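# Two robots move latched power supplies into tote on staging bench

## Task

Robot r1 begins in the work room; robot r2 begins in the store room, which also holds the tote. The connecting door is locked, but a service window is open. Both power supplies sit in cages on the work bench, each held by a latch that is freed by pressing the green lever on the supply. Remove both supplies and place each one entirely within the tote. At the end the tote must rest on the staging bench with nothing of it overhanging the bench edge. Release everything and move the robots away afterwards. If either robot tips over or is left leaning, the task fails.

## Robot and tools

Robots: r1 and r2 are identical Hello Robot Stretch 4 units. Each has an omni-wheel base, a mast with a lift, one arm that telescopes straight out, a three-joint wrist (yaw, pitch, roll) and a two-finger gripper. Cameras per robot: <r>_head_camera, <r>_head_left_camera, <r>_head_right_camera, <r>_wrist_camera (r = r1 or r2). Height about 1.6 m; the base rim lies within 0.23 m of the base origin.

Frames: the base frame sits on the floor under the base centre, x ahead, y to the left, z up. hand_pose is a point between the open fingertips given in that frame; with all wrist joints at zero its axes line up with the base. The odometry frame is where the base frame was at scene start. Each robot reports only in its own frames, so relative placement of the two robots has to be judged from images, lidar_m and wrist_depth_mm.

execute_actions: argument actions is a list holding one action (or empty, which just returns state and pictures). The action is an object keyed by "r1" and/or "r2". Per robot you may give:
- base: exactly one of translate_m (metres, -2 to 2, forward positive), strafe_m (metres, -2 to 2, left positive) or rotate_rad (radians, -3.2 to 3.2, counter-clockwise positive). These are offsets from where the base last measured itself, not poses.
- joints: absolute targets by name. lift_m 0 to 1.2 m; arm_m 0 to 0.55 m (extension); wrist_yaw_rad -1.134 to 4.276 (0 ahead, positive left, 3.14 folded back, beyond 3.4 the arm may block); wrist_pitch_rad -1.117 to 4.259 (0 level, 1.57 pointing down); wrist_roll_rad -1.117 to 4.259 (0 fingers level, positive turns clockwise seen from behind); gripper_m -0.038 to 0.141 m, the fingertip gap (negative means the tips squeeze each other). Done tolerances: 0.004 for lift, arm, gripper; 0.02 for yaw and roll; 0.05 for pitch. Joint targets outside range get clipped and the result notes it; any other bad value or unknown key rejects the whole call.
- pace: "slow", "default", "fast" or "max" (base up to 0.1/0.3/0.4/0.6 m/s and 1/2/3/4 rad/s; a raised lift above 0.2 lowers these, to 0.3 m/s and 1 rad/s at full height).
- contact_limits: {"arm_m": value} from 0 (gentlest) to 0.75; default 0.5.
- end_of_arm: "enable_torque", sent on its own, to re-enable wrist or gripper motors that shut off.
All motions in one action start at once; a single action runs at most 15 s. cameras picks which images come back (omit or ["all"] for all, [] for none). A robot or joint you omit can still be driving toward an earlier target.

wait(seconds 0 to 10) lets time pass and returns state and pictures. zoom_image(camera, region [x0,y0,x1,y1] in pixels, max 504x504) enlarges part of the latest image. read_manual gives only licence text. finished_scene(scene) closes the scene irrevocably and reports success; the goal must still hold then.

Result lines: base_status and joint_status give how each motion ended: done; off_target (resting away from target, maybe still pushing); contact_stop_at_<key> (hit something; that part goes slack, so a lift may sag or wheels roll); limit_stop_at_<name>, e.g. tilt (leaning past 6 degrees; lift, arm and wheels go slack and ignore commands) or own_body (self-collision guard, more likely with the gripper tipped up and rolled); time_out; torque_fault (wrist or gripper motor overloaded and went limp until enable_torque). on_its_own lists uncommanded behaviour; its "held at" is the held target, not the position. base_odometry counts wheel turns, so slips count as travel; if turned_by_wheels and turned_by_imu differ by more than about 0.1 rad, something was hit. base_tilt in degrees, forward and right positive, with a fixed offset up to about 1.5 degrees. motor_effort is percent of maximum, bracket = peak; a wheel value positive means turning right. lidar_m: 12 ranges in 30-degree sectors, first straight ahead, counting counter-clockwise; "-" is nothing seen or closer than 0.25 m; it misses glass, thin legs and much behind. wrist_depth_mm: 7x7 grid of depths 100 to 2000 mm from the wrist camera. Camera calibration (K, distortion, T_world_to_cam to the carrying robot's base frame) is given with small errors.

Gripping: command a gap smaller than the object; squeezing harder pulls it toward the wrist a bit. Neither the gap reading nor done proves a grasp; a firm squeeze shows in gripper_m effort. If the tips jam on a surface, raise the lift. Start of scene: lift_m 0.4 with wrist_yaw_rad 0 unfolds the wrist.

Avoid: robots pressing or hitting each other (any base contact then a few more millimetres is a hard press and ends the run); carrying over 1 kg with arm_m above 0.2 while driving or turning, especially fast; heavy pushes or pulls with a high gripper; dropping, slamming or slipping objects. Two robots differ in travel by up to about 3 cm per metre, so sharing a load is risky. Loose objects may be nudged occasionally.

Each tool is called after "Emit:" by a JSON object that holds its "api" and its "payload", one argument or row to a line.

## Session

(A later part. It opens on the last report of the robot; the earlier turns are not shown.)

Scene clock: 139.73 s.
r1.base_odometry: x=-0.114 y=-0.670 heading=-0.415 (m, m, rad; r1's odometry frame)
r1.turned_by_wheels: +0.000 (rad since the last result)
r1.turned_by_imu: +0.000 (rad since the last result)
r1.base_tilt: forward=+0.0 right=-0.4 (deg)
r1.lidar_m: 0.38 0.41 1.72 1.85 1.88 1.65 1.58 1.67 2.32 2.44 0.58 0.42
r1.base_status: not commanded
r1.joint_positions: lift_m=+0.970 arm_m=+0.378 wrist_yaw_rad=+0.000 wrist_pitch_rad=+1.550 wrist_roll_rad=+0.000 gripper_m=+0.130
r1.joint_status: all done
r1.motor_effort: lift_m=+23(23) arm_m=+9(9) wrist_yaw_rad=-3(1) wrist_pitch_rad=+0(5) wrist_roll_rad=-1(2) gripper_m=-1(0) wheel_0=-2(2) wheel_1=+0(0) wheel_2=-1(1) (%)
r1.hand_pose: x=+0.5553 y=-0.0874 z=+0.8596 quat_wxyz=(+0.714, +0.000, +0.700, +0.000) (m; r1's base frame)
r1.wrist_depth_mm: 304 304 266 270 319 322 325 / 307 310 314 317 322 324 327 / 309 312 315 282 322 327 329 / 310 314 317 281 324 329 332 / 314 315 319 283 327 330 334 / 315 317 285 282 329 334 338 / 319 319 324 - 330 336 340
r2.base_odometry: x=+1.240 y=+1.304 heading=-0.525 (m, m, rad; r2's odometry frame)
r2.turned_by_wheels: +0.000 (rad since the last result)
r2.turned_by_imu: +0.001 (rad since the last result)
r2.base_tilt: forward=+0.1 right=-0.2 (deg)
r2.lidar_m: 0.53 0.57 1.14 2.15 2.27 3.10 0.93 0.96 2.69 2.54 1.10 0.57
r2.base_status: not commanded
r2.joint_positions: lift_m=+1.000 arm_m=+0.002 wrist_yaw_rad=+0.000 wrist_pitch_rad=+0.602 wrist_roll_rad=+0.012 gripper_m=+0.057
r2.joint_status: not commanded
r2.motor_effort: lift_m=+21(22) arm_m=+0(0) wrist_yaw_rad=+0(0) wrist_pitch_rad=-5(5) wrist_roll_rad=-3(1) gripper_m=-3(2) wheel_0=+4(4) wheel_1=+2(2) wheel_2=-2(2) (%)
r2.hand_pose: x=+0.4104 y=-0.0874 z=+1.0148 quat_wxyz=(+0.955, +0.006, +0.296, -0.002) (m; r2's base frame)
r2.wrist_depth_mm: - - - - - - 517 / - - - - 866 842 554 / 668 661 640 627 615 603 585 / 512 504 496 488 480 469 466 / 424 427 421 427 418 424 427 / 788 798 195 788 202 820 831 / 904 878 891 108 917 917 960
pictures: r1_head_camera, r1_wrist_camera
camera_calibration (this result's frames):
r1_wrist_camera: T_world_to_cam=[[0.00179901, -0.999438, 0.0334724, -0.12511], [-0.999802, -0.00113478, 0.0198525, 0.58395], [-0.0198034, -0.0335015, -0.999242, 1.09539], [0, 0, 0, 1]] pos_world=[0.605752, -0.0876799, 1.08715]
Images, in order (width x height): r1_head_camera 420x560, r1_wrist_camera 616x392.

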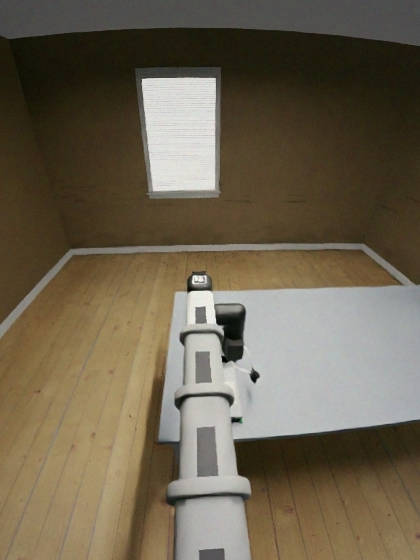

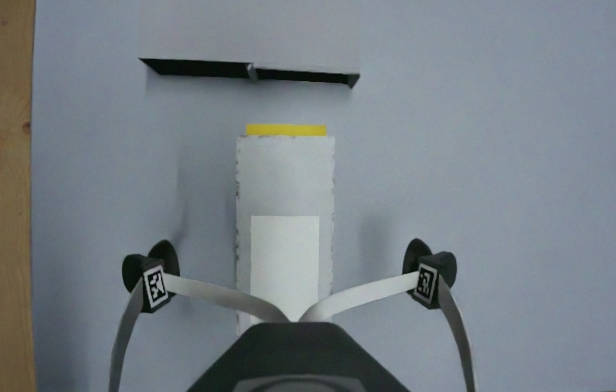

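Emit:
{"api": "execute_actions", "payload": {
  "actions": [
    {"r1":{"joints":{"arm_m":0.372,"lift_m":0.896,"gripper_m":0.1}}}
  ],
  "cameras": []
}}

Emit:
{"api": "execute_actions", "payload": {
  "actions": [
    {"r1":{"joints":{"gripper_m":0.0}}}
  ],
  "cameras": []
}}

Emit:
{"api": "execute_actions", "payload": {
  "actions": [
    {"r1":{"joints":{"lift_m":1.1,"arm_m":0.1}}}
  ],
  "cameras": ["r1_wrist_camera","r1_head_left_camera","r2_head_camera"]
}}

Scene clock: 141.27 s.
r1.base_odometry: x=-0.114 y=-0.670 heading=-0.415 (m, m, rad; r1's odometry frame)
r1.turned_by_wheels: +0.000 (rad since the last result)
r1.turned_by_imu: +0.000 (rad since the last result)
r1.base_tilt: forward=+0.0 right=-0.4 (deg)
r1.lidar_m: 0.38 0.41 1.74 1.85 1.90 1.64 1.58 1.67 2.34 2.45 0.58 0.42
r1.base_status: not commanded
r1.joint_positions: lift_m=+0.896 arm_m=+0.374 wrist_yaw_rad=+0.000 wrist_pitch_rad=+1.550 wrist_roll_rad=+0.000 gripper_m=+0.100
r1.joint_status: all done
r1.motor_effort: lift_m=+18(21) arm_m=-9(8) wrist_yaw_rad=-1(2) wrist_pitch_rad=+0(0) wrist_roll_rad=-1(0) gripper_m=+0(1) wheel_0=-2(2) wheel_1=+0(0) wheel_2=-1(1) (%)
r1.hand_pose: x=+0.5506 y=-0.0874 z=+0.7860 quat_wxyz=(+0.714, +0.000, +0.700, +0.000) (m; r1's base frame)
r1.wrist_depth_mm: 235 236 237 240 246 249 250 / 236 237 242 244 248 249 252 / 238 240 206 206 249 252 255 / 239 242 207 208 251 253 257 / 241 243 208 209 252 255 258 / 243 244 209 210 254 258 260 / 245 247 249 - 255 259 263
r2.base_odometry: x=+1.240 y=+1.304 heading=-0.525 (m, m, rad; r2's odometry frame)
r2.turned_by_wheels: +0.000 (rad since the last result)
r2.turned_by_imu: +0.000 (rad since the last result)
r2.base_tilt: forward=+0.1 right=-0.2 (deg)
r2.lidar_m: 0.55 0.57 1.16 2.14 2.26 3.11 0.90 0.96 2.66 2.58 1.11 0.57
r2.base_status: not commanded
r2.joint_positions: lift_m=+1.000 arm_m=+0.002 wrist_yaw_rad=+0.000 wrist_pitch_rad=+0.602 wrist_roll_rad=+0.012 gripper_m=+0.057
r2.joint_status: not commanded
r2.motor_effort: lift_m=+22(22) arm_m=-1(1) wrist_yaw_rad=-1(1) wrist_pitch_rad=-5(5) wrist_roll_rad=-3(2) gripper_m=-2(4) wheel_0=+4(4) wheel_1=+2(2) wheel_2=-1(2) (%)
r2.hand_pose: x=+0.4104 y=-0.0874 z=+1.0148 quat_wxyz=(+0.955, +0.006, +0.296, -0.002) (m; r2's base frame)
r2.wrist_depth_mm: - - - - - - 517 / - - - - 866 842 554 / 668 654 647 627 621 603 585 / 512 504 496 488 480 469 466 / 424 424 421 427 418 421 424 / 788 798 195 798 202 820 820 / 891 878 891 108 917 931 960
pictures: none
No camera images: the call's "cameras" was empty. Leave "cameras" out to get every camera's image.

Scene clock: 143.07 s.
r1.base_odometry: x=-0.114 y=-0.670 heading=-0.415 (m, m, rad; r1's odometry frame)
r1.turned_by_wheels: +0.000 (rad since the last result)
r1.turned_by_imu: +0.000 (rad since the last result)
r1.base_tilt: forward=-0.1 right=-0.4 (deg)
r1.lidar_m: 0.38 0.42 1.74 1.85 1.89 1.65 1.58 1.68 2.33 2.44 0.57 0.41
r1.base_status: not commanded
r1.joint_positions: lift_m=+0.896 arm_m=+0.374 wrist_yaw_rad=+0.000 wrist_pitch_rad=+1.550 wrist_roll_rad=+0.000 gripper_m=+0.001
r1.joint_status: all done
r1.motor_effort: lift_m=+21(22) arm_m=-9(9) wrist_yaw_rad=-1(1) wrist_pitch_rad=-1(2) wrist_roll_rad=-1(2) gripper_m=-34(33) wheel_0=-2(2) wheel_1=+0(0) wheel_2=-1(1) (%)
r1.hand_pose: x=+0.5505 y=-0.0874 z=+0.7857 quat_wxyz=(+0.714, +0.000, +0.700, +0.000) (m; r1's base frame)
r1.wrist_depth_mm: 233 235 236 239 243 246 248 / 234 236 240 241 245 248 249 / 236 238 186 186 247 250 253 / 237 240 187 187 249 252 253 / 239 242 187 189 249 254 255 / 241 172 189 190 191 254 257 / 242 246 248 - 254 258 259
r2.base_odometry: x=+1.240 y=+1.304 heading=-0.525 (m, m, rad; r2's odometry frame)
r2.turned_by_wheels: +0.000 (rad since the last result)
r2.turned_by_imu: +0.000 (rad since the last result)
r2.base_tilt: forward=+0.1 right=-0.2 (deg)
r2.lidar_m: 0.52 0.58 1.15 2.14 2.26 3.11 0.90 0.99 2.68 2.57 1.10 0.57
r2.base_status: not commanded
r2.joint_positions: lift_m=+1.000 arm_m=+0.002 wrist_yaw_rad=+0.000 wrist_pitch_rad=+0.602 wrist_roll_rad=+0.012 gripper_m=+0.057
r2.joint_status: not commanded
r2.motor_effort: lift_m=+22(22) arm_m=+0(0) wrist_yaw_rad=-1(0) wrist_pitch_rad=-5(5) wrist_roll_rad=-2(3) gripper_m=-2(3) wheel_0=+4(4) wheel_1=+2(2) wheel_2=-2(2) (%)
r2.hand_pose: x=+0.4104 y=-0.0874 z=+1.0148 quat_wxyz=(+0.955, +0.006, +0.296, -0.002) (m; r2's base frame)
r2.wrist_depth_mm: - - - - - - 517 / - - - - 866 854 554 / 668 654 647 627 615 603 585 / 512 508 496 488 477 469 466 / 424 427 421 427 421 421 427 / 778 788 195 798 202 820 831 / 904 891 904 108 904 917 946
pictures: none
No camera images: the call's "cameras" was empty. Leave "cameras" out to get every camera's image.

Scene clock: 145.00 s.
r1.base_odometry: x=-0.114 y=-0.670 heading=-0.415 (m, m, rad; r1's odometry frame)
r1.turned_by_wheels: +0.000 (rad since the last result)
r1.turned_by_imu: +0.000 (rad since the last result)
r1.base_tilt: forward=-0.1 right=-0.4 (deg)
r1.lidar_m: 0.36 0.42 1.71 1.86 1.87 1.65 1.57 1.67 2.32 2.45 0.57 0.35
r1.base_status: not commanded
r1.joint_positions: lift_m=+1.100 arm_m=+0.102 wrist_yaw_rad=+0.000 wrist_pitch_rad=+1.550 wrist_roll_rad=+0.000 gripper_m=+0.001
r1.joint_status: all done
r1.motor_effort: lift_m=+26(30) arm_m=-9(12) wrist_yaw_rad=-1(1) wrist_pitch_rad=-2(1) wrist_roll_rad=-1(2) gripper_m=-31(32) wheel_0=-1(2) wheel_1=+0(0) wheel_2=-1(1) (%)
r1.hand_pose: x=+0.2784 y=-0.0874 z=+0.9893 quat_wxyz=(+0.714, +0.000, +0.700, +0.000) (m; r1's base frame)
r1.wrist_depth_mm: 1118 430 433 439 445 455 455 / 1138 436 436 442 449 452 459 / 1138 1160 185 186 1205 1205 1229 / 1160 1160 187 187 1205 1229 1255 / 1182 1205 187 189 1229 1229 1255 / 1182 171 189 190 191 1255 1255 / 1182 1205 1205 - 1229 1281 1281
r2.base_odometry: x=+1.240 y=+1.304 heading=-0.525 (m, m, rad; r2's odometry frame)
r2.turned_by_wheels: +0.000 (rad since the last result)
r2.turned_by_imu: +0.000 (rad since the last result)
r2.base_tilt: forward=+0.1 right=-0.2 (deg)
r2.lidar_m: 0.54 0.60 1.11 2.16 2.24 3.11 0.93 0.98 2.69 2.60 1.11 0.57
r2.base_status: not commanded
r2.joint_positions: lift_m=+1.000 arm_m=+0.002 wrist_yaw_rad=+0.000 wrist_pitch_rad=+0.602 wrist_roll_rad=+0.012 gripper_m=+0.057
r2.joint_status: not commanded
r2.motor_effort: lift_m=+22(22) arm_m=+1(0) wrist_yaw_rad=+0(0) wrist_pitch_rad=-5(5) wrist_roll_rad=-3(0) gripper_m=-3(2) wheel_0=+4(4) wheel_1=+2(2) wheel_2=-3(2) (%)
r2.hand_pose: x=+0.4104 y=-0.0874 z=+1.0148 quat_wxyz=(+0.955, +0.006, +0.296, -0.002) (m; r2's base frame)
r2.wrist_depth_mm: - - - - - - 517 / - - - - 866 842 554 / 668 661 640 634 615 609 585 / 512 504 496 484 477 473 466 / 427 424 424 427 421 421 424 / 788 798 195 788 202 820 831 / 904 878 891 108 917 917 946
pictures: r1_head_left_camera, r1_wrist_camera, r2_head_camera
camera_calibration (this result's frames):
r1_wrist_camera: T_world_to_cam=[[0.0014558, -0.999439, 0.0334715, -0.128859], [-0.999792, -0.000774238, 0.0203664, 0.304033], [-0.0203291, -0.0334942, -0.999232, 1.21965], [0, 0, 0, 1]] pos_world=[0.328952, -0.0877002, 1.21684]
Images, in order (width x height): r1_head_left_camera 420x672, r1_wrist_camera 616x392, r2_head_camera 420x560.

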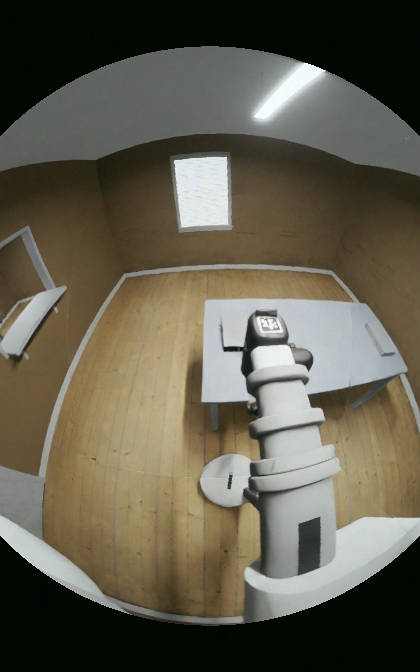

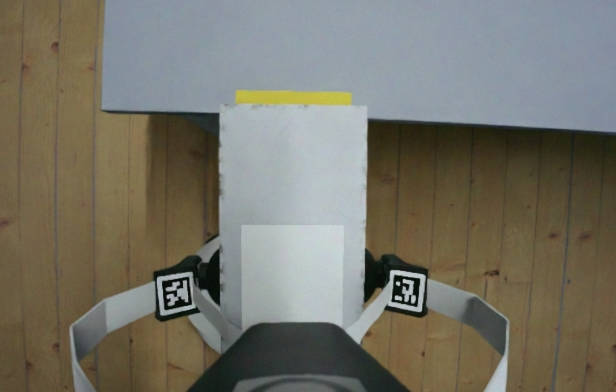

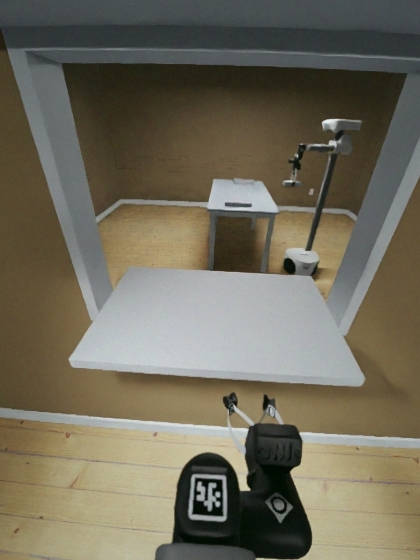

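Emit:
{"api": "execute_actions", "payload": {
  "actions": [
    {"r1":{"base":{"rotate_rad":1.51},"joints":{"arm_m":0.05}},"r2":{"joints":{"lift_m":1.12,"wrist_pitch_rad":1.55,"gripper_m":0.13}}}
  ],
  "cameras": []
}}

Emit:
{"api": "execute_actions", "payload": {
  "actions": [
    {"r1":{"base":{"translate_m":1.2}}}
  ],
  "cameras": []
}}

Emit:
{"api": "execute_actions", "payload": {
  "actions": [
    {"r1":{"base":{"strafe_m":-0.8}}}
  ],
  "cameras": ["r1_head_camera","r2_head_camera"]
}}

Scene clock: 148.40 s.
r1.base_odometry: x=-0.114 y=-0.670 heading=+1.095 (m, m, rad; r1's odometry frame)
r1.turned_by_wheels: +1.510 (rad since the last result)
r1.turned_by_imu: +1.529 (rad since the last result)
r1.base_tilt: forward=-0.1 right=-0.3 (deg)
r1.lidar_m: 1.82 1.87 1.66 1.57 1.64 2.16 2.42 0.64 0.45 0.39 0.40 0.31
r1.base_status: done
r1.joint_positions: lift_m=+1.100 arm_m=+0.052 wrist_yaw_rad=+0.000 wrist_pitch_rad=+1.550 wrist_roll_rad=+0.000 gripper_m=+0.001
r1.joint_status: all done
r1.motor_effort: lift_m=+26(26) arm_m=-9(9) wrist_yaw_rad=-2(1) wrist_pitch_rad=+0(4) wrist_roll_rad=-2(0) gripper_m=-33(31) wheel_0=-1(5) wheel_1=-1(5) wheel_2=-1(6) (%)
r1.hand_pose: x=+0.2286 y=-0.0874 z=+0.9893 quat_wxyz=(+0.714, +0.000, +0.700, +0.000) (m; r1's base frame)
r1.wrist_depth_mm: 1118 1138 1160 1182 1160 1205 1205 / 1138 1160 1160 1160 1182 1205 1205 / 1160 1160 185 187 1229 1229 1255 / 1160 1182 187 187 1205 1229 1255 / 1182 1205 188 189 1008 1205 1255 / 1160 171 188 190 191 477 469 / 1205 1205 1205 - 1255 1281 480
r2.base_odometry: x=+1.240 y=+1.304 heading=-0.525 (m, m, rad; r2's odometry frame)
r2.turned_by_wheels: +0.000 (rad since the last result)
r2.turned_by_imu: +0.001 (rad since the last result)
r2.base_tilt: forward=+0.1 right=-0.2 (deg)
r2.lidar_m: 0.52 0.58 1.13 2.14 2.26 3.11 0.92 1.02 2.69 2.59 1.12 0.56
r2.base_status: not commanded
r2.joint_positions: lift_m=+1.120 arm_m=+0.002 wrist_yaw_rad=+0.000 wrist_pitch_rad=+1.550 wrist_roll_rad=+0.012 gripper_m=+0.130
r2.joint_status: all done
r2.motor_effort: lift_m=+22(22) arm_m=-1(0) wrist_yaw_rad=+0(1) wrist_pitch_rad=+0(5) wrist_roll_rad=-2(3) gripper_m=-1(2) wheel_0=+4(4) wheel_1=+2(2) wheel_2=-2(2) (%)
r2.hand_pose: x=+0.1786 y=-0.0874 z=+1.0096 quat_wxyz=(+0.714, +0.004, +0.700, -0.004) (m; r2's base frame)
r2.wrist_depth_mm: 1078 1078 1118 1118 1138 1160 1182 / 1205 1229 1229 1229 1229 1205 1229 / 1205 1229 1205 1205 1229 1229 1229 / 1205 1205 1205 1229 1229 1205 1229 / 1205 1205 1025 1008 1205 1205 1205 / 1205 1182 991 1008 1205 1205 1205 / 1182 1205 1182 108 1205 1205 1205
pictures: none
No camera images: the call's "cameras" was empty. Leave "cameras" out to get every camera's image.

Scene clock: 153.97 s.
r1.base_odometry: x=+0.435 y=+0.397 heading=+1.095 (m, m, rad; r1's odometry frame)
r1.turned_by_wheels: +0.000 (rad since the last result)
r1.turned_by_imu: +0.002 (rad since the last result)
r1.base_tilt: forward=-0.1 right=-0.4 (deg)
r1.lidar_m: 0.65 0.68 0.86 1.63 1.71 2.24 1.81 1.13 1.45 3.12 0.69 0.30
r1.base_status: done
r1.joint_positions: lift_m=+1.100 arm_m=+0.052 wrist_yaw_rad=+0.000 wrist_pitch_rad=+1.550 wrist_roll_rad=+0.000 gripper_m=+0.001
r1.joint_status: not commanded
r1.motor_effort: lift_m=+26(25) arm_m=-9(9) wrist_yaw_rad=-2(2) wrist_pitch_rad=-1(1) wrist_roll_rad=-1(0) gripper_m=-32(32) wheel_0=-1(6) wheel_1=-1(5) wheel_2=+0(8) (%)
r1.hand_pose: x=+0.2285 y=-0.0874 z=+0.9893 quat_wxyz=(+0.714, +0.000, +0.700, +0.000) (m; r1's base frame)
r1.wrist_depth_mm: 904 976 976 991 1025 1042 1042 / 1138 1160 1160 1160 1205 1229 1205 / 1160 1182 185 186 1205 1229 1229 / 1160 1182 186 188 1205 1205 1229 / 1182 1182 188 189 1205 1229 1281 / 1160 171 189 190 191 1255 1255 / 1182 1205 1205 - 1229 1255 1281
r2.base_odometry: x=+1.240 y=+1.304 heading=-0.525 (m, m, rad; r2's odometry frame)
r2.turned_by_wheels: +0.000 (rad since the last result)
r2.turned_by_imu: +0.001 (rad since the last result)
r2.base_tilt: forward=+0.1 right=-0.2 (deg)
r2.lidar_m: 0.51 0.59 1.12 2.12 2.24 3.11 0.93 1.01 2.67 2.59 1.11 0.59
r2.base_status: not commanded
r2.joint_positions: lift_m=+1.120 arm_m=+0.002 wrist_yaw_rad=+0.000 wrist_pitch_rad=+1.550 wrist_roll_rad=+0.012 gripper_m=+0.130
r2.joint_status: not commanded
r2.motor_effort: lift_m=+22(22) arm_m=+0(0) wrist_yaw_rad=+0(0) wrist_pitch_rad=-1(1) wrist_roll_rad=-1(2) gripper_m=-1(0) wheel_0=+4(4) wheel_1=+2(2) wheel_2=-2(2) (%)
r2.hand_pose: x=+0.1786 y=-0.0874 z=+1.0096 quat_wxyz=(+0.714, +0.004, +0.700, -0.004) (m; r2's base frame)
r2.wrist_depth_mm: 1060 1098 1118 1118 1138 1160 1182 / 1229 1229 1229 1229 1205 1229 1229 / 1229 1205 1229 1205 1205 1229 1229 / 1182 1205 1229 1229 1205 1229 1205 / 1205 1205 1008 1008 1205 1229 1229 / 1205 1205 1008 1008 1205 1205 1205 / 1205 1205 1205 108 1205 1182 1205
pictures: none
No camera images: the call's "cameras" was empty. Leave "cameras" out to get every camera's image.

Scene clock: 157.97 s.
r1.base_odometry: x=+1.146 y=+0.030 heading=+1.095 (m, m, rad; r1's odometry frame)
r1.turned_by_wheels: +0.000 (rad since the last result)
r1.turned_by_imu: +0.002 (rad since the last result)
r1.base_tilt: forward=+0.0 right=-0.3 (deg)
r1.lidar_m: 0.47 0.48 0.96 2.38 2.51 1.07 0.98 1.04 2.39 2.31 0.74 0.31
r1.base_status: done
r1.joint_positions: lift_m=+1.100 arm_m=+0.052 wrist_yaw_rad=+0.000 wrist_pitch_rad=+1.550 wrist_roll_rad=+0.000 gripper_m=+0.001
r1.joint_status: not commanded
r1.motor_effort: lift_m=+25(26) arm_m=-9(9) wrist_yaw_rad=-1(0) wrist_pitch_rad=-1(0) wrist_roll_rad=-4(0) gripper_m=-32(31) wheel_0=-2(10) wheel_1=-1(8) wheel_2=-1(3) (%)
r1.hand_pose: x=+0.2285 y=-0.0874 z=+0.9894 quat_wxyz=(+0.714, +0.000, +0.700, +0.000) (m; r1's base frame)
r1.wrist_depth_mm: 1025 1042 1042 1078 1078 1118 1098 / 1138 1160 1182 1182 1182 1182 1229 / 1160 1160 185 186 1205 1229 1229 / 1138 1182 187 187 1229 1229 1255 / 1182 1182 188 189 1205 1255 1281 / 1160 171 189 190 191 1255 1308 / 1160 1205 1205 - 1255 1255 1255
r2.base_odometry: x=+1.240 y=+1.304 heading=-0.525 (m, m, rad; r2's odometry frame)
r2.turned_by_wheels: +0.000 (rad since the last result)
r2.turned_by_imu: +0.001 (rad since the last result)
r2.base_tilt: forward=+0.2 right=-0.2 (deg)
r2.lidar_m: 0.53 0.58 1.14 2.15 2.23 3.08 0.90 1.02 2.69 2.57 1.11 0.55
r2.base_status: not commanded
r2.joint_positions: lift_m=+1.120 arm_m=+0.002 wrist_yaw_rad=+0.000 wrist_pitch_rad=+1.550 wrist_roll_rad=+0.012 gripper_m=+0.130
r2.joint_status: not commanded
r2.motor_effort: lift_m=+22(22) arm_m=+0(0) wrist_yaw_rad=+0(1) wrist_pitch_rad=+1(0) wrist_roll_rad=-2(1) gripper_m=-1(1) wheel_0=+4(4) wheel_1=+2(2) wheel_2=-2(2) (%)
r2.hand_pose: x=+0.1786 y=-0.0874 z=+1.0096 quat_wxyz=(+0.714, +0.004, +0.700, -0.004) (m; r2's base frame)
r2.wrist_depth_mm: 1078 1078 1098 1138 1138 1160 1205 / 1229 1229 1205 1229 1229 1229 1229 / 1229 1229 1205 1229 1229 1229 1229 / 1205 1205 1205 1205 1229 1205 1229 / 1205 1205 1025 991 1229 1205 1205 / 1205 1205 1008 991 1205 1205 1205 / 1182 1182 1205 108 1205 1205 1205
pictures: r1_head_camera, r2_head_camera
Images, in order (width x height): r1_head_camera 420x560, r2_head_camera 420x560.

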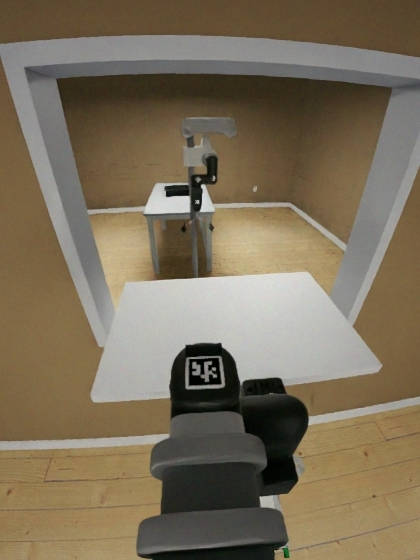

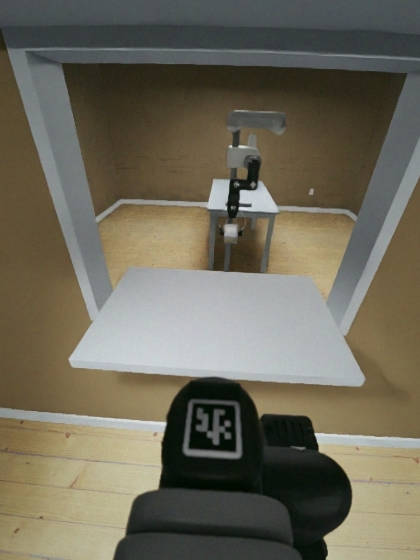

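Emit:
{"api": "execute_actions", "payload": {
  "actions": [
    {"r1":{"base":{"translate_m":0.12},"joints":{"arm_m":0.5}}}
  ],
  "cameras": ["r1_wrist_camera","r2_head_camera"]
}}

Scene clock: 160.50 s.
r1.base_odometry: x=+1.201 y=+0.137 heading=+1.095 (m, m, rad; r1's odometry frame)
r1.turned_by_wheels: +0.000 (rad since the last result)
r1.turned_by_imu: +0.001 (rad since the last result)
r1.base_tilt: forward=-0.1 right=-0.4 (deg)
r1.lidar_m: 0.33 0.37 0.81 1.89 2.50 1.20 1.12 1.18 2.38 2.31 0.56 0.37
r1.base_status: done
r1.joint_positions: lift_m=+1.100 arm_m=+0.498 wrist_yaw_rad=+0.000 wrist_pitch_rad=+1.550 wrist_roll_rad=+0.000 gripper_m=+0.001
r1.joint_status: all done
r1.motor_effort: lift_m=+26(26) arm_m=+9(9) wrist_yaw_rad=-3(1) wrist_pitch_rad=+0(4) wrist_roll_rad=-1(1) gripper_m=-31(32) wheel_0=+1(4) wheel_1=+1(1) wheel_2=+2(8) (%)
r1.hand_pose: x=+0.6754 y=-0.0874 z=+0.9894 quat_wxyz=(+0.715, +0.000, +0.700, +0.000) (m; r1's base frame)
r1.wrist_depth_mm: 281 285 286 290 293 296 300 / 282 287 289 289 296 297 301 / 285 289 185 187 300 301 303 / 286 289 187 188 303 304 307 / 289 291 187 189 301 306 309 / 291 172 189 190 191 307 310 / 294 296 300 - 307 310 314
r2.base_odometry: x=+1.240 y=+1.304 heading=-0.525 (m, m, rad; r2's odometry frame)
r2.turned_by_wheels: +0.000 (rad since the last result)
r2.turned_by_imu: +0.001 (rad since the last result)
r2.base_tilt: forward=+0.2 right=-0.2 (deg)
r2.lidar_m: 0.54 0.60 1.14 2.14 2.26 3.10 0.93 0.99 2.68 2.58 1.07 0.54
r2.base_status: not commanded
r2.joint_positions: lift_m=+1.120 arm_m=+0.002 wrist_yaw_rad=+0.000 wrist_pitch_rad=+1.550 wrist_roll_rad=+0.012 gripper_m=+0.130
r2.joint_status: not commanded
r2.motor_effort: lift_m=+22(22) arm_m=-1(0) wrist_yaw_rad=+0(0) wrist_pitch_rad=+0(0) wrist_roll_rad=-1(3) gripper_m=-1(0) wheel_0=+4(3) wheel_1=+2(2) wheel_2=-2(2) (%)
r2.hand_pose: x=+0.1786 y=-0.0874 z=+1.0096 quat_wxyz=(+0.714, +0.004, +0.700, -0.004) (m; r2's base frame)
r2.wrist_depth_mm: 1078 1098 1118 1118 1138 1160 1182 / 1229 1205 1229 1229 1229 1229 1229 / 1229 1205 1205 1229 1229 1205 1205 / 1205 1205 1229 1205 1229 1205 1229 / 1205 1205 1008 1008 1205 1205 1229 / 1205 1205 991 1008 1205 1205 1205 / 1182 1205 1205 108 1205 1205 1205
pictures: r1_wrist_camera, r2_head_camera
camera_calibration (this result's frames):
r1_wrist_camera: T_world_to_cam=[[0.00201218, -0.999438, 0.0334741, -0.129815], [-0.999806, -0.00135407, 0.0196715, 0.701613], [-0.0196151, -0.0335071, -0.999246, 1.22733], [0, 0, 0, 1]] pos_world=[0.725811, -0.0876676, 1.21695]
Images, in order (width x height): r1_wrist_camera 616x392, r2_head_camera 420x560.

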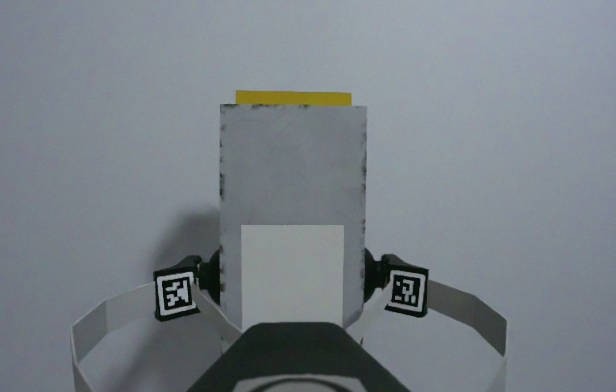

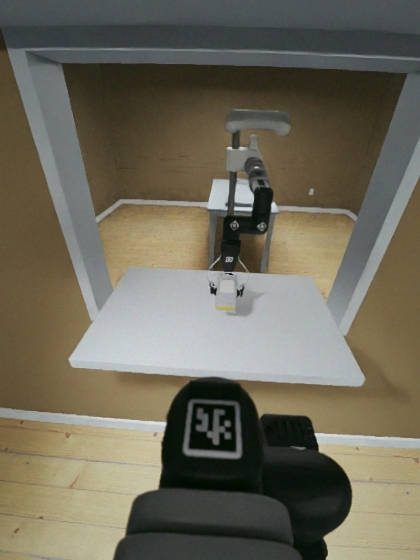

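Emit:
{"api": "execute_actions", "payload": {
  "actions": [
    {"r1":{"joints":{"lift_m":1.049}}}
  ],
  "cameras": []
}}

Emit:
{"api": "execute_actions", "payload": {
  "actions": [
    {"r1":{"joints":{"gripper_m":0.11}}}
  ],
  "cameras": []
}}

Emit:
{"api": "execute_actions", "payload": {
  "actions": [
    {"r1":{"joints":{"lift_m":1.11}}}
  ],
  "cameras": []
}}

Emit:
{"api": "execute_actions", "payload": {
  "actions": [
    {"r1":{"base":{"translate_m":-0.2},"joints":{"arm_m":0.0}},"r2":{"base":{"translate_m":0.18}}}
  ],
  "cameras": ["r2_head_camera","r1_head_right_camera"]
}}

Scene clock: 161.83 s.
r1.base_odometry: x=+1.201 y=+0.137 heading=+1.095 (m, m, rad; r1's odometry frame)
r1.turned_by_wheels: +0.000 (rad since the last result)
r1.turned_by_imu: +0.000 (rad since the last result)
r1.base_tilt: forward=+0.0 right=-0.4 (deg)
r1.lidar_m: 0.35 0.37 0.80 1.90 2.53 1.20 1.12 1.20 2.40 2.30 0.56 0.36
r1.base_status: not commanded
r1.joint_positions: lift_m=+1.049 arm_m=+0.498 wrist_yaw_rad=+0.000 wrist_pitch_rad=+1.550 wrist_roll_rad=+0.000 gripper_m=+0.001
r1.joint_status: all done
r1.motor_effort: lift_m=+22(24) arm_m=+9(9) wrist_yaw_rad=-3(2) wrist_pitch_rad=+0(1) wrist_roll_rad=-1(1) gripper_m=-30(31) wheel_0=+1(1) wheel_1=+1(1) wheel_2=+2(2) (%)
r1.hand_pose: x=+0.6754 y=-0.0874 z=+0.9387 quat_wxyz=(+0.715, +0.000, +0.700, +0.000) (m; r1's base frame)
r1.wrist_depth_mm: 233 235 238 240 243 247 248 / 235 238 240 241 245 248 250 / 237 238 185 186 248 249 253 / 238 241 187 187 250 252 255 / 239 243 189 189 249 254 256 / 242 172 188 191 191 255 259 / 245 246 247 - 256 257 262
r2.base_odometry: x=+1.240 y=+1.304 heading=-0.525 (m, m, rad; r2's odometry frame)
r2.turned_by_wheels: +0.000 (rad since the last result)
r2.turned_by_imu: +0.000 (rad since the last result)
r2.base_tilt: forward=+0.1 right=-0.2 (deg)
r2.lidar_m: 0.54 0.56 1.14 2.15 2.24 3.10 0.93 1.01 2.68 2.58 1.11 0.58
r2.base_status: not commanded
r2.joint_positions: lift_m=+1.120 arm_m=+0.002 wrist_yaw_rad=+0.000 wrist_pitch_rad=+1.550 wrist_roll_rad=+0.012 gripper_m=+0.130
r2.joint_status: not commanded
r2.motor_effort: lift_m=+22(22) arm_m=+0(1) wrist_yaw_rad=+0(0) wrist_pitch_rad=+0(0) wrist_roll_rad=-3(3) gripper_m=-1(1) wheel_0=+4(4) wheel_1=+2(2) wheel_2=-2(2) (%)
r2.hand_pose: x=+0.1786 y=-0.0874 z=+1.0096 quat_wxyz=(+0.714, +0.004, +0.700, -0.004) (m; r2's base frame)
r2.wrist_depth_mm: 1078 1078 1098 1118 1138 1160 1160 / 1229 1229 1205 1229 1229 1229 1255 / 1205 1229 1205 1205 1229 1229 1229 / 1229 1229 1229 1229 1229 1229 1229 / 1229 1205 1008 1008 1205 1182 1205 / 1205 1205 1008 991 1205 1205 1205 / 1182 1205 1182 108 1182 1205 1229
pictures: none
No camera images: the call's "cameras" was empty. Leave "cameras" out to get every camera's image.

Scene clock: 163.77 s.
r1.base_odometry: x=+1.201 y=+0.137 heading=+1.095 (m, m, rad; r1's odometry frame)
r1.turned_by_wheels: +0.000 (rad since the last result)
r1.turned_by_imu: +0.000 (rad since the last result)
r1.base_tilt: forward=-0.1 right=-0.5 (deg)
r1.lidar_m: 0.34 0.39 0.80 1.90 2.49 1.19 1.11 1.17 2.37 2.30 0.53 0.39
r1.base_status: not commanded
r1.joint_positions: lift_m=+1.049 arm_m=+0.498 wrist_yaw_rad=+0.000 wrist_pitch_rad=+1.550 wrist_roll_rad=+0.000 gripper_m=+0.110
r1.joint_status: all done
r1.motor_effort: lift_m=+22(22) arm_m=+9(9) wrist_yaw_rad=-2(2) wrist_pitch_rad=-2(2) wrist_roll_rad=+0(3) gripper_m=-1(31) wheel_0=+1(1) wheel_1=+1(1) wheel_2=+1(2) (%)
r1.hand_pose: x=+0.6753 y=-0.0874 z=+0.9387 quat_wxyz=(+0.714, +0.000, +0.700, +0.000) (m; r1's base frame)
r1.wrist_depth_mm: 235 237 240 243 246 249 251 / 237 239 242 244 248 250 253 / 237 240 241 207 250 252 255 / 239 242 245 208 251 254 257 / 241 244 214 209 251 257 259 / 244 245 211 211 254 257 260 / 245 248 250 - 256 259 263
r2.base_odometry: x=+1.240 y=+1.304 heading=-0.525 (m, m, rad; r2's odometry frame)
r2.turned_by_wheels: +0.000 (rad since the last result)
r2.turned_by_imu: +0.000 (rad since the last result)
r2.base_tilt: forward=+0.1 right=-0.2 (deg)
r2.lidar_m: 0.53 0.58 1.15 2.13 2.24 3.12 0.93 1.03 2.67 2.59 1.10 0.57
r2.base_status: not commanded
r2.joint_positions: lift_m=+1.120 arm_m=+0.002 wrist_yaw_rad=+0.000 wrist_pitch_rad=+1.550 wrist_roll_rad=+0.012 gripper_m=+0.130
r2.joint_status: not commanded
r2.motor_effort: lift_m=+22(22) arm_m=+0(1) wrist_yaw_rad=+0(0) wrist_pitch_rad=+0(0) wrist_roll_rad=-1(2) gripper_m=-2(0) wheel_0=+4(4) wheel_1=+2(2) wheel_2=-2(2) (%)
r2.hand_pose: x=+0.1786 y=-0.0874 z=+1.0096 quat_wxyz=(+0.714, +0.004, +0.700, -0.004) (m; r2's base frame)
r2.wrist_depth_mm: 1078 1098 1098 1118 1138 1138 1182 / 1205 1229 1229 1229 1229 1229 1229 / 1229 1229 1205 1229 1229 1229 1229 / 1205 1205 1205 1229 1205 1205 1205 / 1205 1205 1008 1008 1205 1229 1205 / 1205 1205 1008 991 1205 1205 1205 / 1182 1205 1205 108 1205 1182 1205
pictures: none
No camera images: the call's "cameras" was empty. Leave "cameras" out to get every camera's image.

Scene clock: 164.97 s.
r1.base_odometry: x=+1.201 y=+0.137 heading=+1.095 (m, m, rad; r1's odometry frame)
r1.turned_by_wheels: +0.000 (rad since the last result)
r1.turned_by_imu: +0.000 (rad since the last result)
r1.base_tilt: forward=+0.0 right=-0.4 (deg)
r1.lidar_m: 0.35 0.35 0.80 1.92 2.52 1.19 1.12 1.18 2.40 2.31 0.55 0.38
r1.base_status: not commanded
r1.joint_positions: lift_m=+1.110 arm_m=+0.498 wrist_yaw_rad=+0.000 wrist_pitch_rad=+1.550 wrist_roll_rad=+0.000 gripper_m=+0.110
r1.joint_status: all done
r1.motor_effort: lift_m=+23(23) arm_m=+9(9) wrist_yaw_rad=-2(1) wrist_pitch_rad=-1(1) wrist_roll_rad=-2(2) gripper_m=+1(0) wheel_0=+1(1) wheel_1=+1(1) wheel_2=+1(1) (%)
r1.hand_pose: x=+0.6753 y=-0.0874 z=+0.9996 quat_wxyz=(+0.714, +0.000, +0.700, +0.000) (m; r1's base frame)
r1.wrist_depth_mm: 291 296 300 301 306 310 314 / 293 297 301 306 307 312 315 / 297 298 301 267 310 312 319 / 298 303 303 270 312 319 319 / 300 304 306 270 310 320 322 / 304 304 271 271 315 320 325 / 304 309 310 - 320 324 327
r2.base_odometry: x=+1.240 y=+1.304 heading=-0.525 (m, m, rad; r2's odometry frame)
r2.turned_by_wheels: +0.000 (rad since the last result)
r2.turned_by_imu: +0.000 (rad since the last result)
r2.base_tilt: forward=+0.1 right=-0.3 (deg)
r2.lidar_m: 0.54 0.58 1.12 2.15 2.25 3.14 0.91 1.01 2.68 2.58 1.13 0.56
r2.base_status: not commanded
r2.joint_positions: lift_m=+1.120 arm_m=+0.002 wrist_yaw_rad=+0.000 wrist_pitch_rad=+1.550 wrist_roll_rad=+0.012 gripper_m=+0.130
r2.joint_status: not commanded
r2.motor_effort: lift_m=+22(22) arm_m=+0(0) wrist_yaw_rad=+0(0) wrist_pitch_rad=+0(0) wrist_roll_rad=-2(1) gripper_m=+0(0) wheel_0=+4(4) wheel_1=+2(2) wheel_2=-2(1) (%)
r2.hand_pose: x=+0.1786 y=-0.0874 z=+1.0096 quat_wxyz=(+0.714, +0.004, +0.700, -0.004) (m; r2's base frame)
r2.wrist_depth_mm: 1078 1078 1098 1118 1160 1160 1182 / 1229 1229 1229 1229 1229 1229 1229 / 1205 1205 1229 1229 1229 1229 1229 / 1205 1205 1205 1205 1205 1229 1229 / 1205 1205 1008 1008 1205 1205 1205 / 1182 1205 1008 991 1205 1205 1229 / 1205 1182 1182 108 1205 1205 1205
pictures: none
No camera images: the call's "cameras" was empty. Leave "cameras" out to get every camera's image.

Scene clock: 167.50 s.
r1.base_odometry: x=+1.110 y=-0.041 heading=+1.095 (m, m, rad; r1's odometry frame)
r1.turned_by_wheels: +0.000 (rad since the last result)
r1.turned_by_imu: +0.000 (rad since the last result)
r1.base_tilt: forward=+0.0 right=-0.4 (deg)
r1.lidar_m: 0.55 0.57 1.09 2.43 2.51 0.97 0.90 0.97 2.44 2.31 1.17 0.59
r1.base_status: done
r1.joint_positions: lift_m=+1.110 arm_m=+0.003 wrist_yaw_rad=+0.000 wrist_pitch_rad=+1.550 wrist_roll_rad=+0.000 gripper_m=+0.110
r1.joint_status: all done
r1.motor_effort: lift_m=+23(23) arm_m=-9(8) wrist_yaw_rad=+0(3) wrist_pitch_rad=-1(0) wrist_roll_rad=+0(2) gripper_m=-1(1) wheel_0=-1(5) wheel_1=+0(0) wheel_2=-2(9) (%)
r1.hand_pose: x=+0.1794 y=-0.0874 z=+0.9996 quat_wxyz=(+0.714, +0.000, +0.700, +0.000) (m; r1's base frame)
r1.wrist_depth_mm: 1118 1160 1160 1160 1182 1205 1205 / 1160 1182 1205 1182 1205 1229 1229 / 1160 1160 1182 1205 1182 1229 1255 / 1160 1160 1205 1205 1229 1255 1255 / 1182 1182 1008 1025 1229 1229 1281 / 1182 1182 1025 891 1229 1229 1281 / 1205 1229 1205 - 1255 1255 1255
r2.base_odometry: x=+1.396 y=+1.214 heading=-0.524 (m, m, rad; r2's odometry frame)
r2.turned_by_wheels: +0.000 (rad since the last result)
r2.turned_by_imu: +0.001 (rad since the last result)
r2.base_tilt: forward=+0.1 right=-0.2 (deg)
r2.lidar_m: 0.35 0.39 0.57 2.14 2.22 3.14 1.10 1.18 2.68 2.21 0.53 0.40
r2.base_status: done
r2.joint_positions: lift_m=+1.120 arm_m=+0.002 wrist_yaw_rad=+0.000 wrist_pitch_rad=+1.550 wrist_roll_rad=+0.012 gripper_m=+0.130
r2.joint_status: not commanded
r2.motor_effort: lift_m=+22(22) arm_m=-1(0) wrist_yaw_rad=+0(0) wrist_pitch_rad=+0(0) wrist_roll_rad=-1(3) gripper_m=-2(0) wheel_0=+4(8) wheel_1=+2(6) wheel_2=+0(11) (%)
r2.hand_pose: x=+0.1786 y=-0.0874 z=+1.0096 quat_wxyz=(+0.714, +0.004, +0.700, -0.004) (m; r2's base frame)
r2.wrist_depth_mm: 327 329 329 329 329 330 340 / 1025 1060 1078 1118 1138 1138 1205 / 1229 1205 1229 1229 1229 1229 1229 / 1229 1205 1229 1205 1229 1205 1205 / 1205 1205 1025 991 1205 1205 1229 / 1205 1205 991 991 1205 1205 1205 / 1205 1205 1205 108 1205 1182 1205
pictures: r1_head_right_camera, r2_head_camera
Images, in order (width x height): r1_head_right_camera 420x672, r2_head_camera 420x560.

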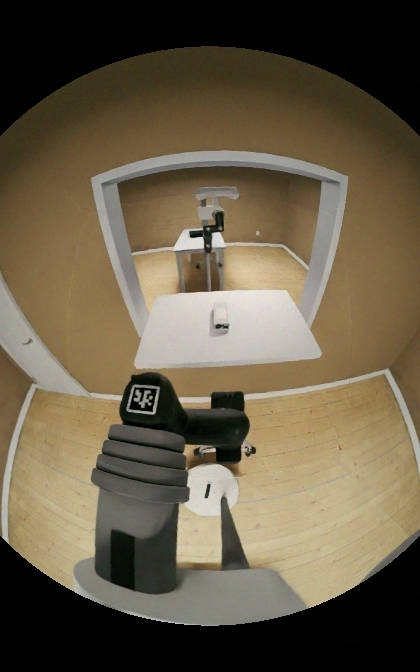

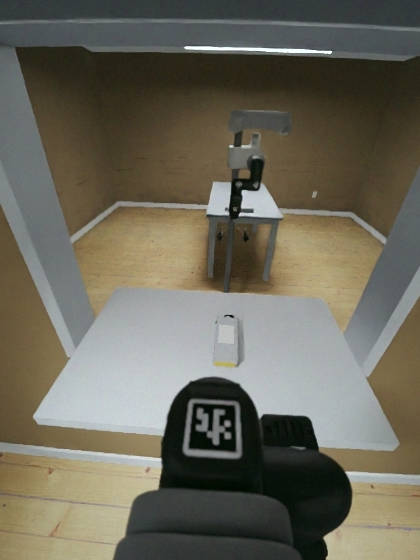

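Emit:
{"api": "execute_actions", "payload": {
  "actions": [
    {"r1":{"base":{"strafe_m":-0.72},"joints":{"lift_m":0.8,"wrist_pitch_rad":0.45,"wrist_roll_rad":0.0,"gripper_m":0.062},"pace":"fast"},"r2":{"base":{"strafe_m":0.045},"joints":{"arm_m":0.49,"wrist_pitch_rad":1.6}}}
  ],
  "cameras": ["r2_wrist_camera"]
}}

Scene clock: 171.50 s.
r1.base_odometry: x=+1.750 y=-0.371 heading=+1.094 (m, m, rad; r1's odometry frame)
r1.turned_by_wheels: +0.000 (rad since the last result)
r1.turned_by_imu: +0.001 (rad since the last result)
r1.base_tilt: forward=-0.1 right=-0.4 (deg)
r1.lidar_m: 0.60 0.60 0.80 2.70 1.38 0.99 1.46 2.40 1.65 1.58 1.20 0.85
r1.base_status: done
r1.joint_positions: lift_m=+0.800 arm_m=+0.003 wrist_yaw_rad=+0.000 wrist_pitch_rad=+0.452 wrist_roll_rad=+0.000 gripper_m=+0.062
r1.joint_status: all done
r1.motor_effort: lift_m=+19(21) arm_m=-9(9) wrist_yaw_rad=-2(3) wrist_pitch_rad=-7(12) wrist_roll_rad=-1(1) gripper_m=-1(5) wheel_0=-2(8) wheel_1=+0(7) wheel_2=-1(2) (%)
r1.hand_pose: x=+0.4329 y=-0.0874 z=+0.8523 quat_wxyz=(+0.975, +0.000, +0.224, +0.000) (m; r1's base frame)
r1.wrist_depth_mm: 707 517 517 530 539 559 559 / 349 530 554 564 574 585 591 / 580 585 597 615 627 634 640 / 627 634 654 661 676 691 707 / 691 699 691 715 732 759 778 / 741 741 198 768 798 842 878 / 831 831 842 - 904 946 976
r2.base_odometry: x=+1.418 y=+1.253 heading=-0.524 (m, m, rad; r2's odometry frame)
r2.turned_by_wheels: +0.000 (rad since the last result)
r2.turned_by_imu: +0.001 (rad since the last result)
r2.base_tilt: forward=+0.1 right=-0.2 (deg)
r2.lidar_m: 0.37 0.37 0.56 2.09 2.20 3.03 1.07 1.17 2.72 2.17 0.53 0.39
r2.base_status: done
r2.joint_positions: lift_m=+1.120 arm_m=+0.489 wrist_yaw_rad=+0.000 wrist_pitch_rad=+1.600 wrist_roll_rad=+0.012 gripper_m=+0.130
r2.joint_status: all done
r2.motor_effort: lift_m=+22(22) arm_m=+8(10) wrist_yaw_rad=-1(0) wrist_pitch_rad=+0(2) wrist_roll_rad=-1(2) gripper_m=-1(1) wheel_0=-1(10) wheel_1=+2(11) wheel_2=+0(2) (%)
r2.hand_pose: x=+0.6511 y=-0.0874 z=+1.0096 quat_wxyz=(+0.697, +0.004, +0.717, -0.004) (m; r2's base frame)
r2.wrist_depth_mm: 315 314 315 315 315 317 319 / 317 315 317 315 317 319 319 / 317 317 315 278 319 319 319 / 319 319 319 278 320 320 319 / 319 319 320 279 320 320 322 / 320 320 320 281 320 322 324 / 320 322 322 108 322 324 324
pictures: r2_wrist_camera
camera_calibration (this result's frames):
r2_wrist_camera: T_world_to_cam=[[-0.0465783, -0.998818, 0.013862, -0.0754054], [-0.998549, 0.0469324, 0.0264196, 0.690031], [-0.027039, -0.0126113, -0.999555, 1.25838], [0, 0, 0, 1]] pos_world=[0.719542, -0.0918312, 1.24064]
Images, in order (width x height): r2_wrist_camera 616x392.

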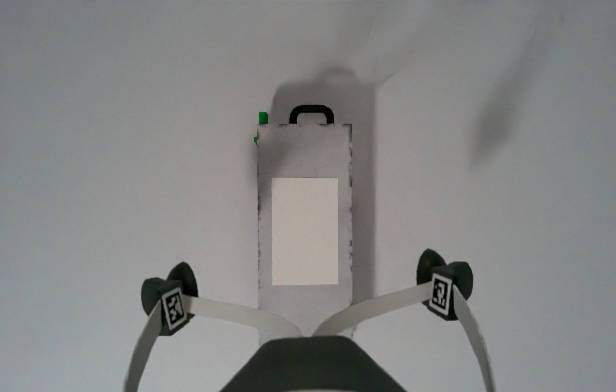

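Emit:
{"api": "execute_actions", "payload": {
  "actions": [
    {"r1":{"base":{"translate_m":-0.7},"pace":"fast"},"r2":{"joints":{"arm_m":0.505,"lift_m":1.05,"wrist_roll_rad":0.06,"gripper_m":0.1}}}
  ],
  "cameras": []
}}

Emit:
{"api": "execute_actions", "payload": {
  "actions": [
    {"r1":{"base":{"translate_m":-0.7},"pace":"fast"},"r2":{"joints":{"gripper_m":0.0}}}
  ],
  "cameras": []
}}

Emit:
{"api": "execute_actions", "payload": {
  "actions": [
    {"r1":{"base":{"translate_m":-0.8},"pace":"fast"},"r2":{"joints":{"lift_m":1.12,"arm_m":0.05}}}
  ],
  "cameras": ["r2_wrist_camera","r1_head_left_camera"]
}}

Scene clock: 175.00 s.
r1.base_odometry: x=+1.429 y=-0.993 heading=+1.094 (m, m, rad; r1's odometry frame)
r1.turned_by_wheels: +0.000 (rad since the last result)
r1.turned_by_imu: -0.001 (rad since the last result)
r1.base_tilt: forward=-0.1 right=-0.3 (deg)
r1.lidar_m: 1.28 1.31 2.07 1.01 0.43 0.51 1.29 2.44 1.71 1.58 1.64 1.59
r1.base_status: done
r1.joint_positions: lift_m=+0.800 arm_m=+0.003 wrist_yaw_rad=+0.000 wrist_pitch_rad=+0.452 wrist_roll_rad=+0.000 gripper_m=+0.062
r1.joint_status: not commanded
r1.motor_effort: lift_m=+18(19) arm_m=-9(9) wrist_yaw_rad=-1(2) wrist_pitch_rad=-7(9) wrist_roll_rad=+1(2) gripper_m=-4(3) wheel_0=-1(5) wheel_1=+1(4) wheel_2=+1(11) (%)
r1.hand_pose: x=+0.4329 y=-0.0874 z=+0.8523 quat_wxyz=(+0.975, +0.000, +0.224, +0.000) (m; r1's base frame)
r1.wrist_depth_mm: 1060 1078 1138 1160 1182 1182 1229 / 1160 1205 1229 1255 1281 1281 1281 / 1281 1281 1308 1366 1366 1397 1464 / 1336 1366 1397 1430 1464 1537 1537 / 1464 1464 1537 1537 1576 1576 1618 / 1255 1255 198 1255 1205 1336 1308 / 1060 1060 1098 - 1118 1138 1118
r2.base_odometry: x=+1.418 y=+1.253 heading=-0.524 (m, m, rad; r2's odometry frame)
r2.turned_by_wheels: +0.000 (rad since the last result)
r2.turned_by_imu: +0.001 (rad since the last result)
r2.base_tilt: forward=+0.2 right=-0.3 (deg)
r2.lidar_m: 0.37 0.37 0.53 2.12 2.21 3.05 1.10 1.16 2.74 2.22 0.54 0.40
r2.base_status: not commanded
r2.joint_positions: lift_m=+1.050 arm_m=+0.504 wrist_yaw_rad=+0.000 wrist_pitch_rad=+1.600 wrist_roll_rad=+0.060 gripper_m=+0.100
r2.joint_status: all done
r2.motor_effort: lift_m=+17(21) arm_m=+8(7) wrist_yaw_rad=-1(0) wrist_pitch_rad=+0(0) wrist_roll_rad=+0(1) gripper_m=-1(1) wheel_0=-1(1) wheel_1=+2(2) wheel_2=+0(0) (%)
r2.hand_pose: x=+0.6661 y=-0.0874 z=+0.9401 quat_wxyz=(+0.696, +0.021, +0.717, -0.021) (m; r2's base frame)
r2.wrist_depth_mm: 246 247 247 247 248 248 249 / 247 247 248 248 249 249 249 / 247 248 249 209 250 250 250 / 249 249 249 210 250 250 251 / 249 250 250 211 251 252 252 / 250 251 198 211 212 252 253 / 250 251 252 108 253 253 254
pictures: none
No camera images: the call's "cameras" was empty. Leave "cameras" out to get every camera's image.

Scene clock: 178.17 s.
r1.base_odometry: x=+1.108 y=-1.615 heading=+1.095 (m, m, rad; r1's odometry frame)
r1.turned_by_wheels: +0.000 (rad since the last result)
r1.turned_by_imu: +0.000 (rad since the last result)
r1.base_tilt: forward=-0.1 right=-0.4 (deg)
r1.lidar_m: 1.99 0.51 0.36 0.33 0.34 0.47 2.09 2.17 1.75 1.64 1.69 2.25
r1.base_status: done
r1.joint_positions: lift_m=+0.800 arm_m=+0.003 wrist_yaw_rad=+0.000 wrist_pitch_rad=+0.452 wrist_roll_rad=+0.000 gripper_m=+0.062
r1.joint_status: not commanded
r1.motor_effort: lift_m=+18(19) arm_m=-9(9) wrist_yaw_rad=+0(1) wrist_pitch_rad=-7(7) wrist_roll_rad=+0(1) gripper_m=-2(2) wheel_0=-1(9) wheel_1=+1(8) wheel_2=+0(10) (%)
r1.hand_pose: x=+0.4329 y=-0.0874 z=+0.8523 quat_wxyz=(+0.975, +0.000, +0.224, +0.000) (m; r1's base frame)
r1.wrist_depth_mm: 1618 1708 1756 1756 1808 1863 1808 / 1808 1863 1863 1921 1983 - 1921 / 1983 - - - - - 1921 / 1863 1863 1921 - - - 1863 / 1499 1499 1499 1576 1576 1618 1537 / 1205 1255 199 1281 1182 1308 1308 / 1078 1078 1118 - 1138 1118 1118
r2.base_odometry: x=+1.418 y=+1.253 heading=-0.524 (m, m, rad; r2's odometry frame)
r2.turned_by_wheels: +0.000 (rad since the last result)
r2.turned_by_imu: +0.001 (rad since the last result)
r2.base_tilt: forward=+0.2 right=-0.2 (deg)
r2.lidar_m: 0.35 0.37 0.57 2.09 2.20 3.06 1.10 1.20 2.73 2.19 0.54 0.39
r2.base_status: not commanded
r2.joint_positions: lift_m=+1.050 arm_m=+0.504 wrist_yaw_rad=+0.000 wrist_pitch_rad=+1.600 wrist_roll_rad=+0.060 gripper_m=+0.001
r2.joint_status: all done
r2.motor_effort: lift_m=+20(20) arm_m=+8(8) wrist_yaw_rad=+0(0) wrist_pitch_rad=+0(2) wrist_roll_rad=-2(0) gripper_m=-25(25) wheel_0=-2(1) wheel_1=+2(2) wheel_2=+0(0) (%)
r2.hand_pose: x=+0.6662 y=-0.0874 z=+0.9398 quat_wxyz=(+0.696, +0.021, +0.717, -0.021) (m; r2's base frame)
r2.wrist_depth_mm: 244 244 244 245 245 245 245 / 245 245 246 246 246 246 246 / 245 246 246 191 247 247 248 / 247 247 247 191 249 249 249 / 248 248 248 191 249 249 250 / 248 249 192 192 192 250 250 / 250 249 249 108 251 251 251
pictures: none
No camera images: the call's "cameras" was empty. Leave "cameras" out to get every camera's image.

Scene clock: 181.67 s.
r1.base_odometry: x=+0.741 y=-2.326 heading=+1.095 (m, m, rad; r1's odometry frame)
r1.turned_by_wheels: +0.000 (rad since the last result)
r1.turned_by_imu: -0.001 (rad since the last result)
r1.base_tilt: forward=+0.0 right=-0.3 (deg)
r1.lidar_m: 2.78 0.45 0.32 0.29 0.31 1.37 1.27 1.32 1.79 1.69 1.73 2.28
r1.base_status: done
r1.joint_positions: lift_m=+0.800 arm_m=+0.003 wrist_yaw_rad=+0.000 wrist_pitch_rad=+0.452 wrist_roll_rad=+0.000 gripper_m=+0.062
r1.joint_status: not commanded
r1.motor_effort: lift_m=+18(19) arm_m=-9(9) wrist_yaw_rad=-1(0) wrist_pitch_rad=-8(7) wrist_roll_rad=-1(1) gripper_m=-2(2) wheel_0=+1(8) wheel_1=+2(9) wheel_2=-1(10) (%)
r1.hand_pose: x=+0.4329 y=-0.0874 z=+0.8523 quat_wxyz=(+0.975, +0.000, +0.224, +0.000) (m; r1's base frame)
r1.wrist_depth_mm: - - - - - - - / 891 - - - - - - / 699 - - - - - - / 1808 1863 1921 - - - 1921 / 1537 1464 1537 1576 1618 1576 1661 / 1229 1182 199 1255 1229 1308 1308 / 1078 1008 1118 - 1138 1118 1118
r2.base_odometry: x=+1.418 y=+1.253 heading=-0.524 (m, m, rad; r2's odometry frame)
r2.turned_by_wheels: +0.000 (rad since the last result)
r2.turned_by_imu: +0.001 (rad since the last result)
r2.base_tilt: forward=+0.1 right=-0.2 (deg)
r2.lidar_m: 0.29 0.39 0.55 2.09 2.19 3.05 1.10 1.15 2.71 2.20 0.54 0.33
r2.base_status: not commanded
r2.joint_positions: lift_m=+1.120 arm_m=+0.051 wrist_yaw_rad=+0.000 wrist_pitch_rad=+1.600 wrist_roll_rad=+0.060 gripper_m=+0.001
r2.joint_status: all done
r2.motor_effort: lift_m=+25(27) arm_m=-8(10) wrist_yaw_rad=+1(0) wrist_pitch_rad=-1(3) wrist_roll_rad=-2(1) gripper_m=-25(25) wheel_0=-1(1) wheel_1=+2(2) wheel_2=+0(0) (%)
r2.hand_pose: x=+0.2138 y=-0.0874 z=+1.0094 quat_wxyz=(+0.696, +0.021, +0.717, -0.022) (m; r2's base frame)
r2.wrist_depth_mm: 314 315 315 317 315 317 317 / 319 336 1098 1078 1182 1205 1205 / 1182 1205 1205 191 1205 1229 1205 / 1229 1205 1205 191 1229 1205 1205 / 1229 1205 1205 191 1205 1205 1229 / 1205 1205 191 192 192 1229 1229 / 1205 1229 1229 108 1229 1229 1229
pictures: r1_head_left_camera, r2_wrist_camera
camera_calibration (this result's frames):
r2_wrist_camera: T_world_to_cam=[[-0.0949202, -0.995367, 0.0152924, -0.0865763], [-0.995089, 0.0953043, 0.0267308, 0.256496], [-0.0280644, -0.01268, -0.999526, 1.24648], [0, 0, 0, 1]] pos_world=[0.282, -0.094815, 1.24036]
Images, in order (width x height): r1_head_left_camera 420x672, r2_wrist_camera 616x392.

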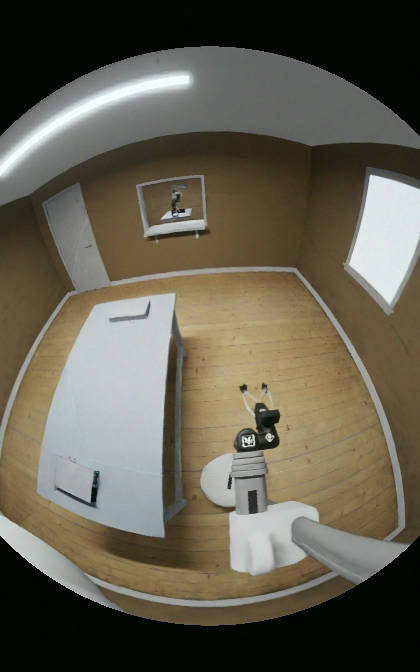

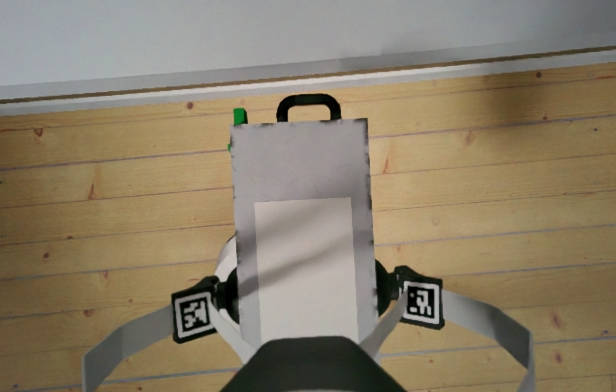

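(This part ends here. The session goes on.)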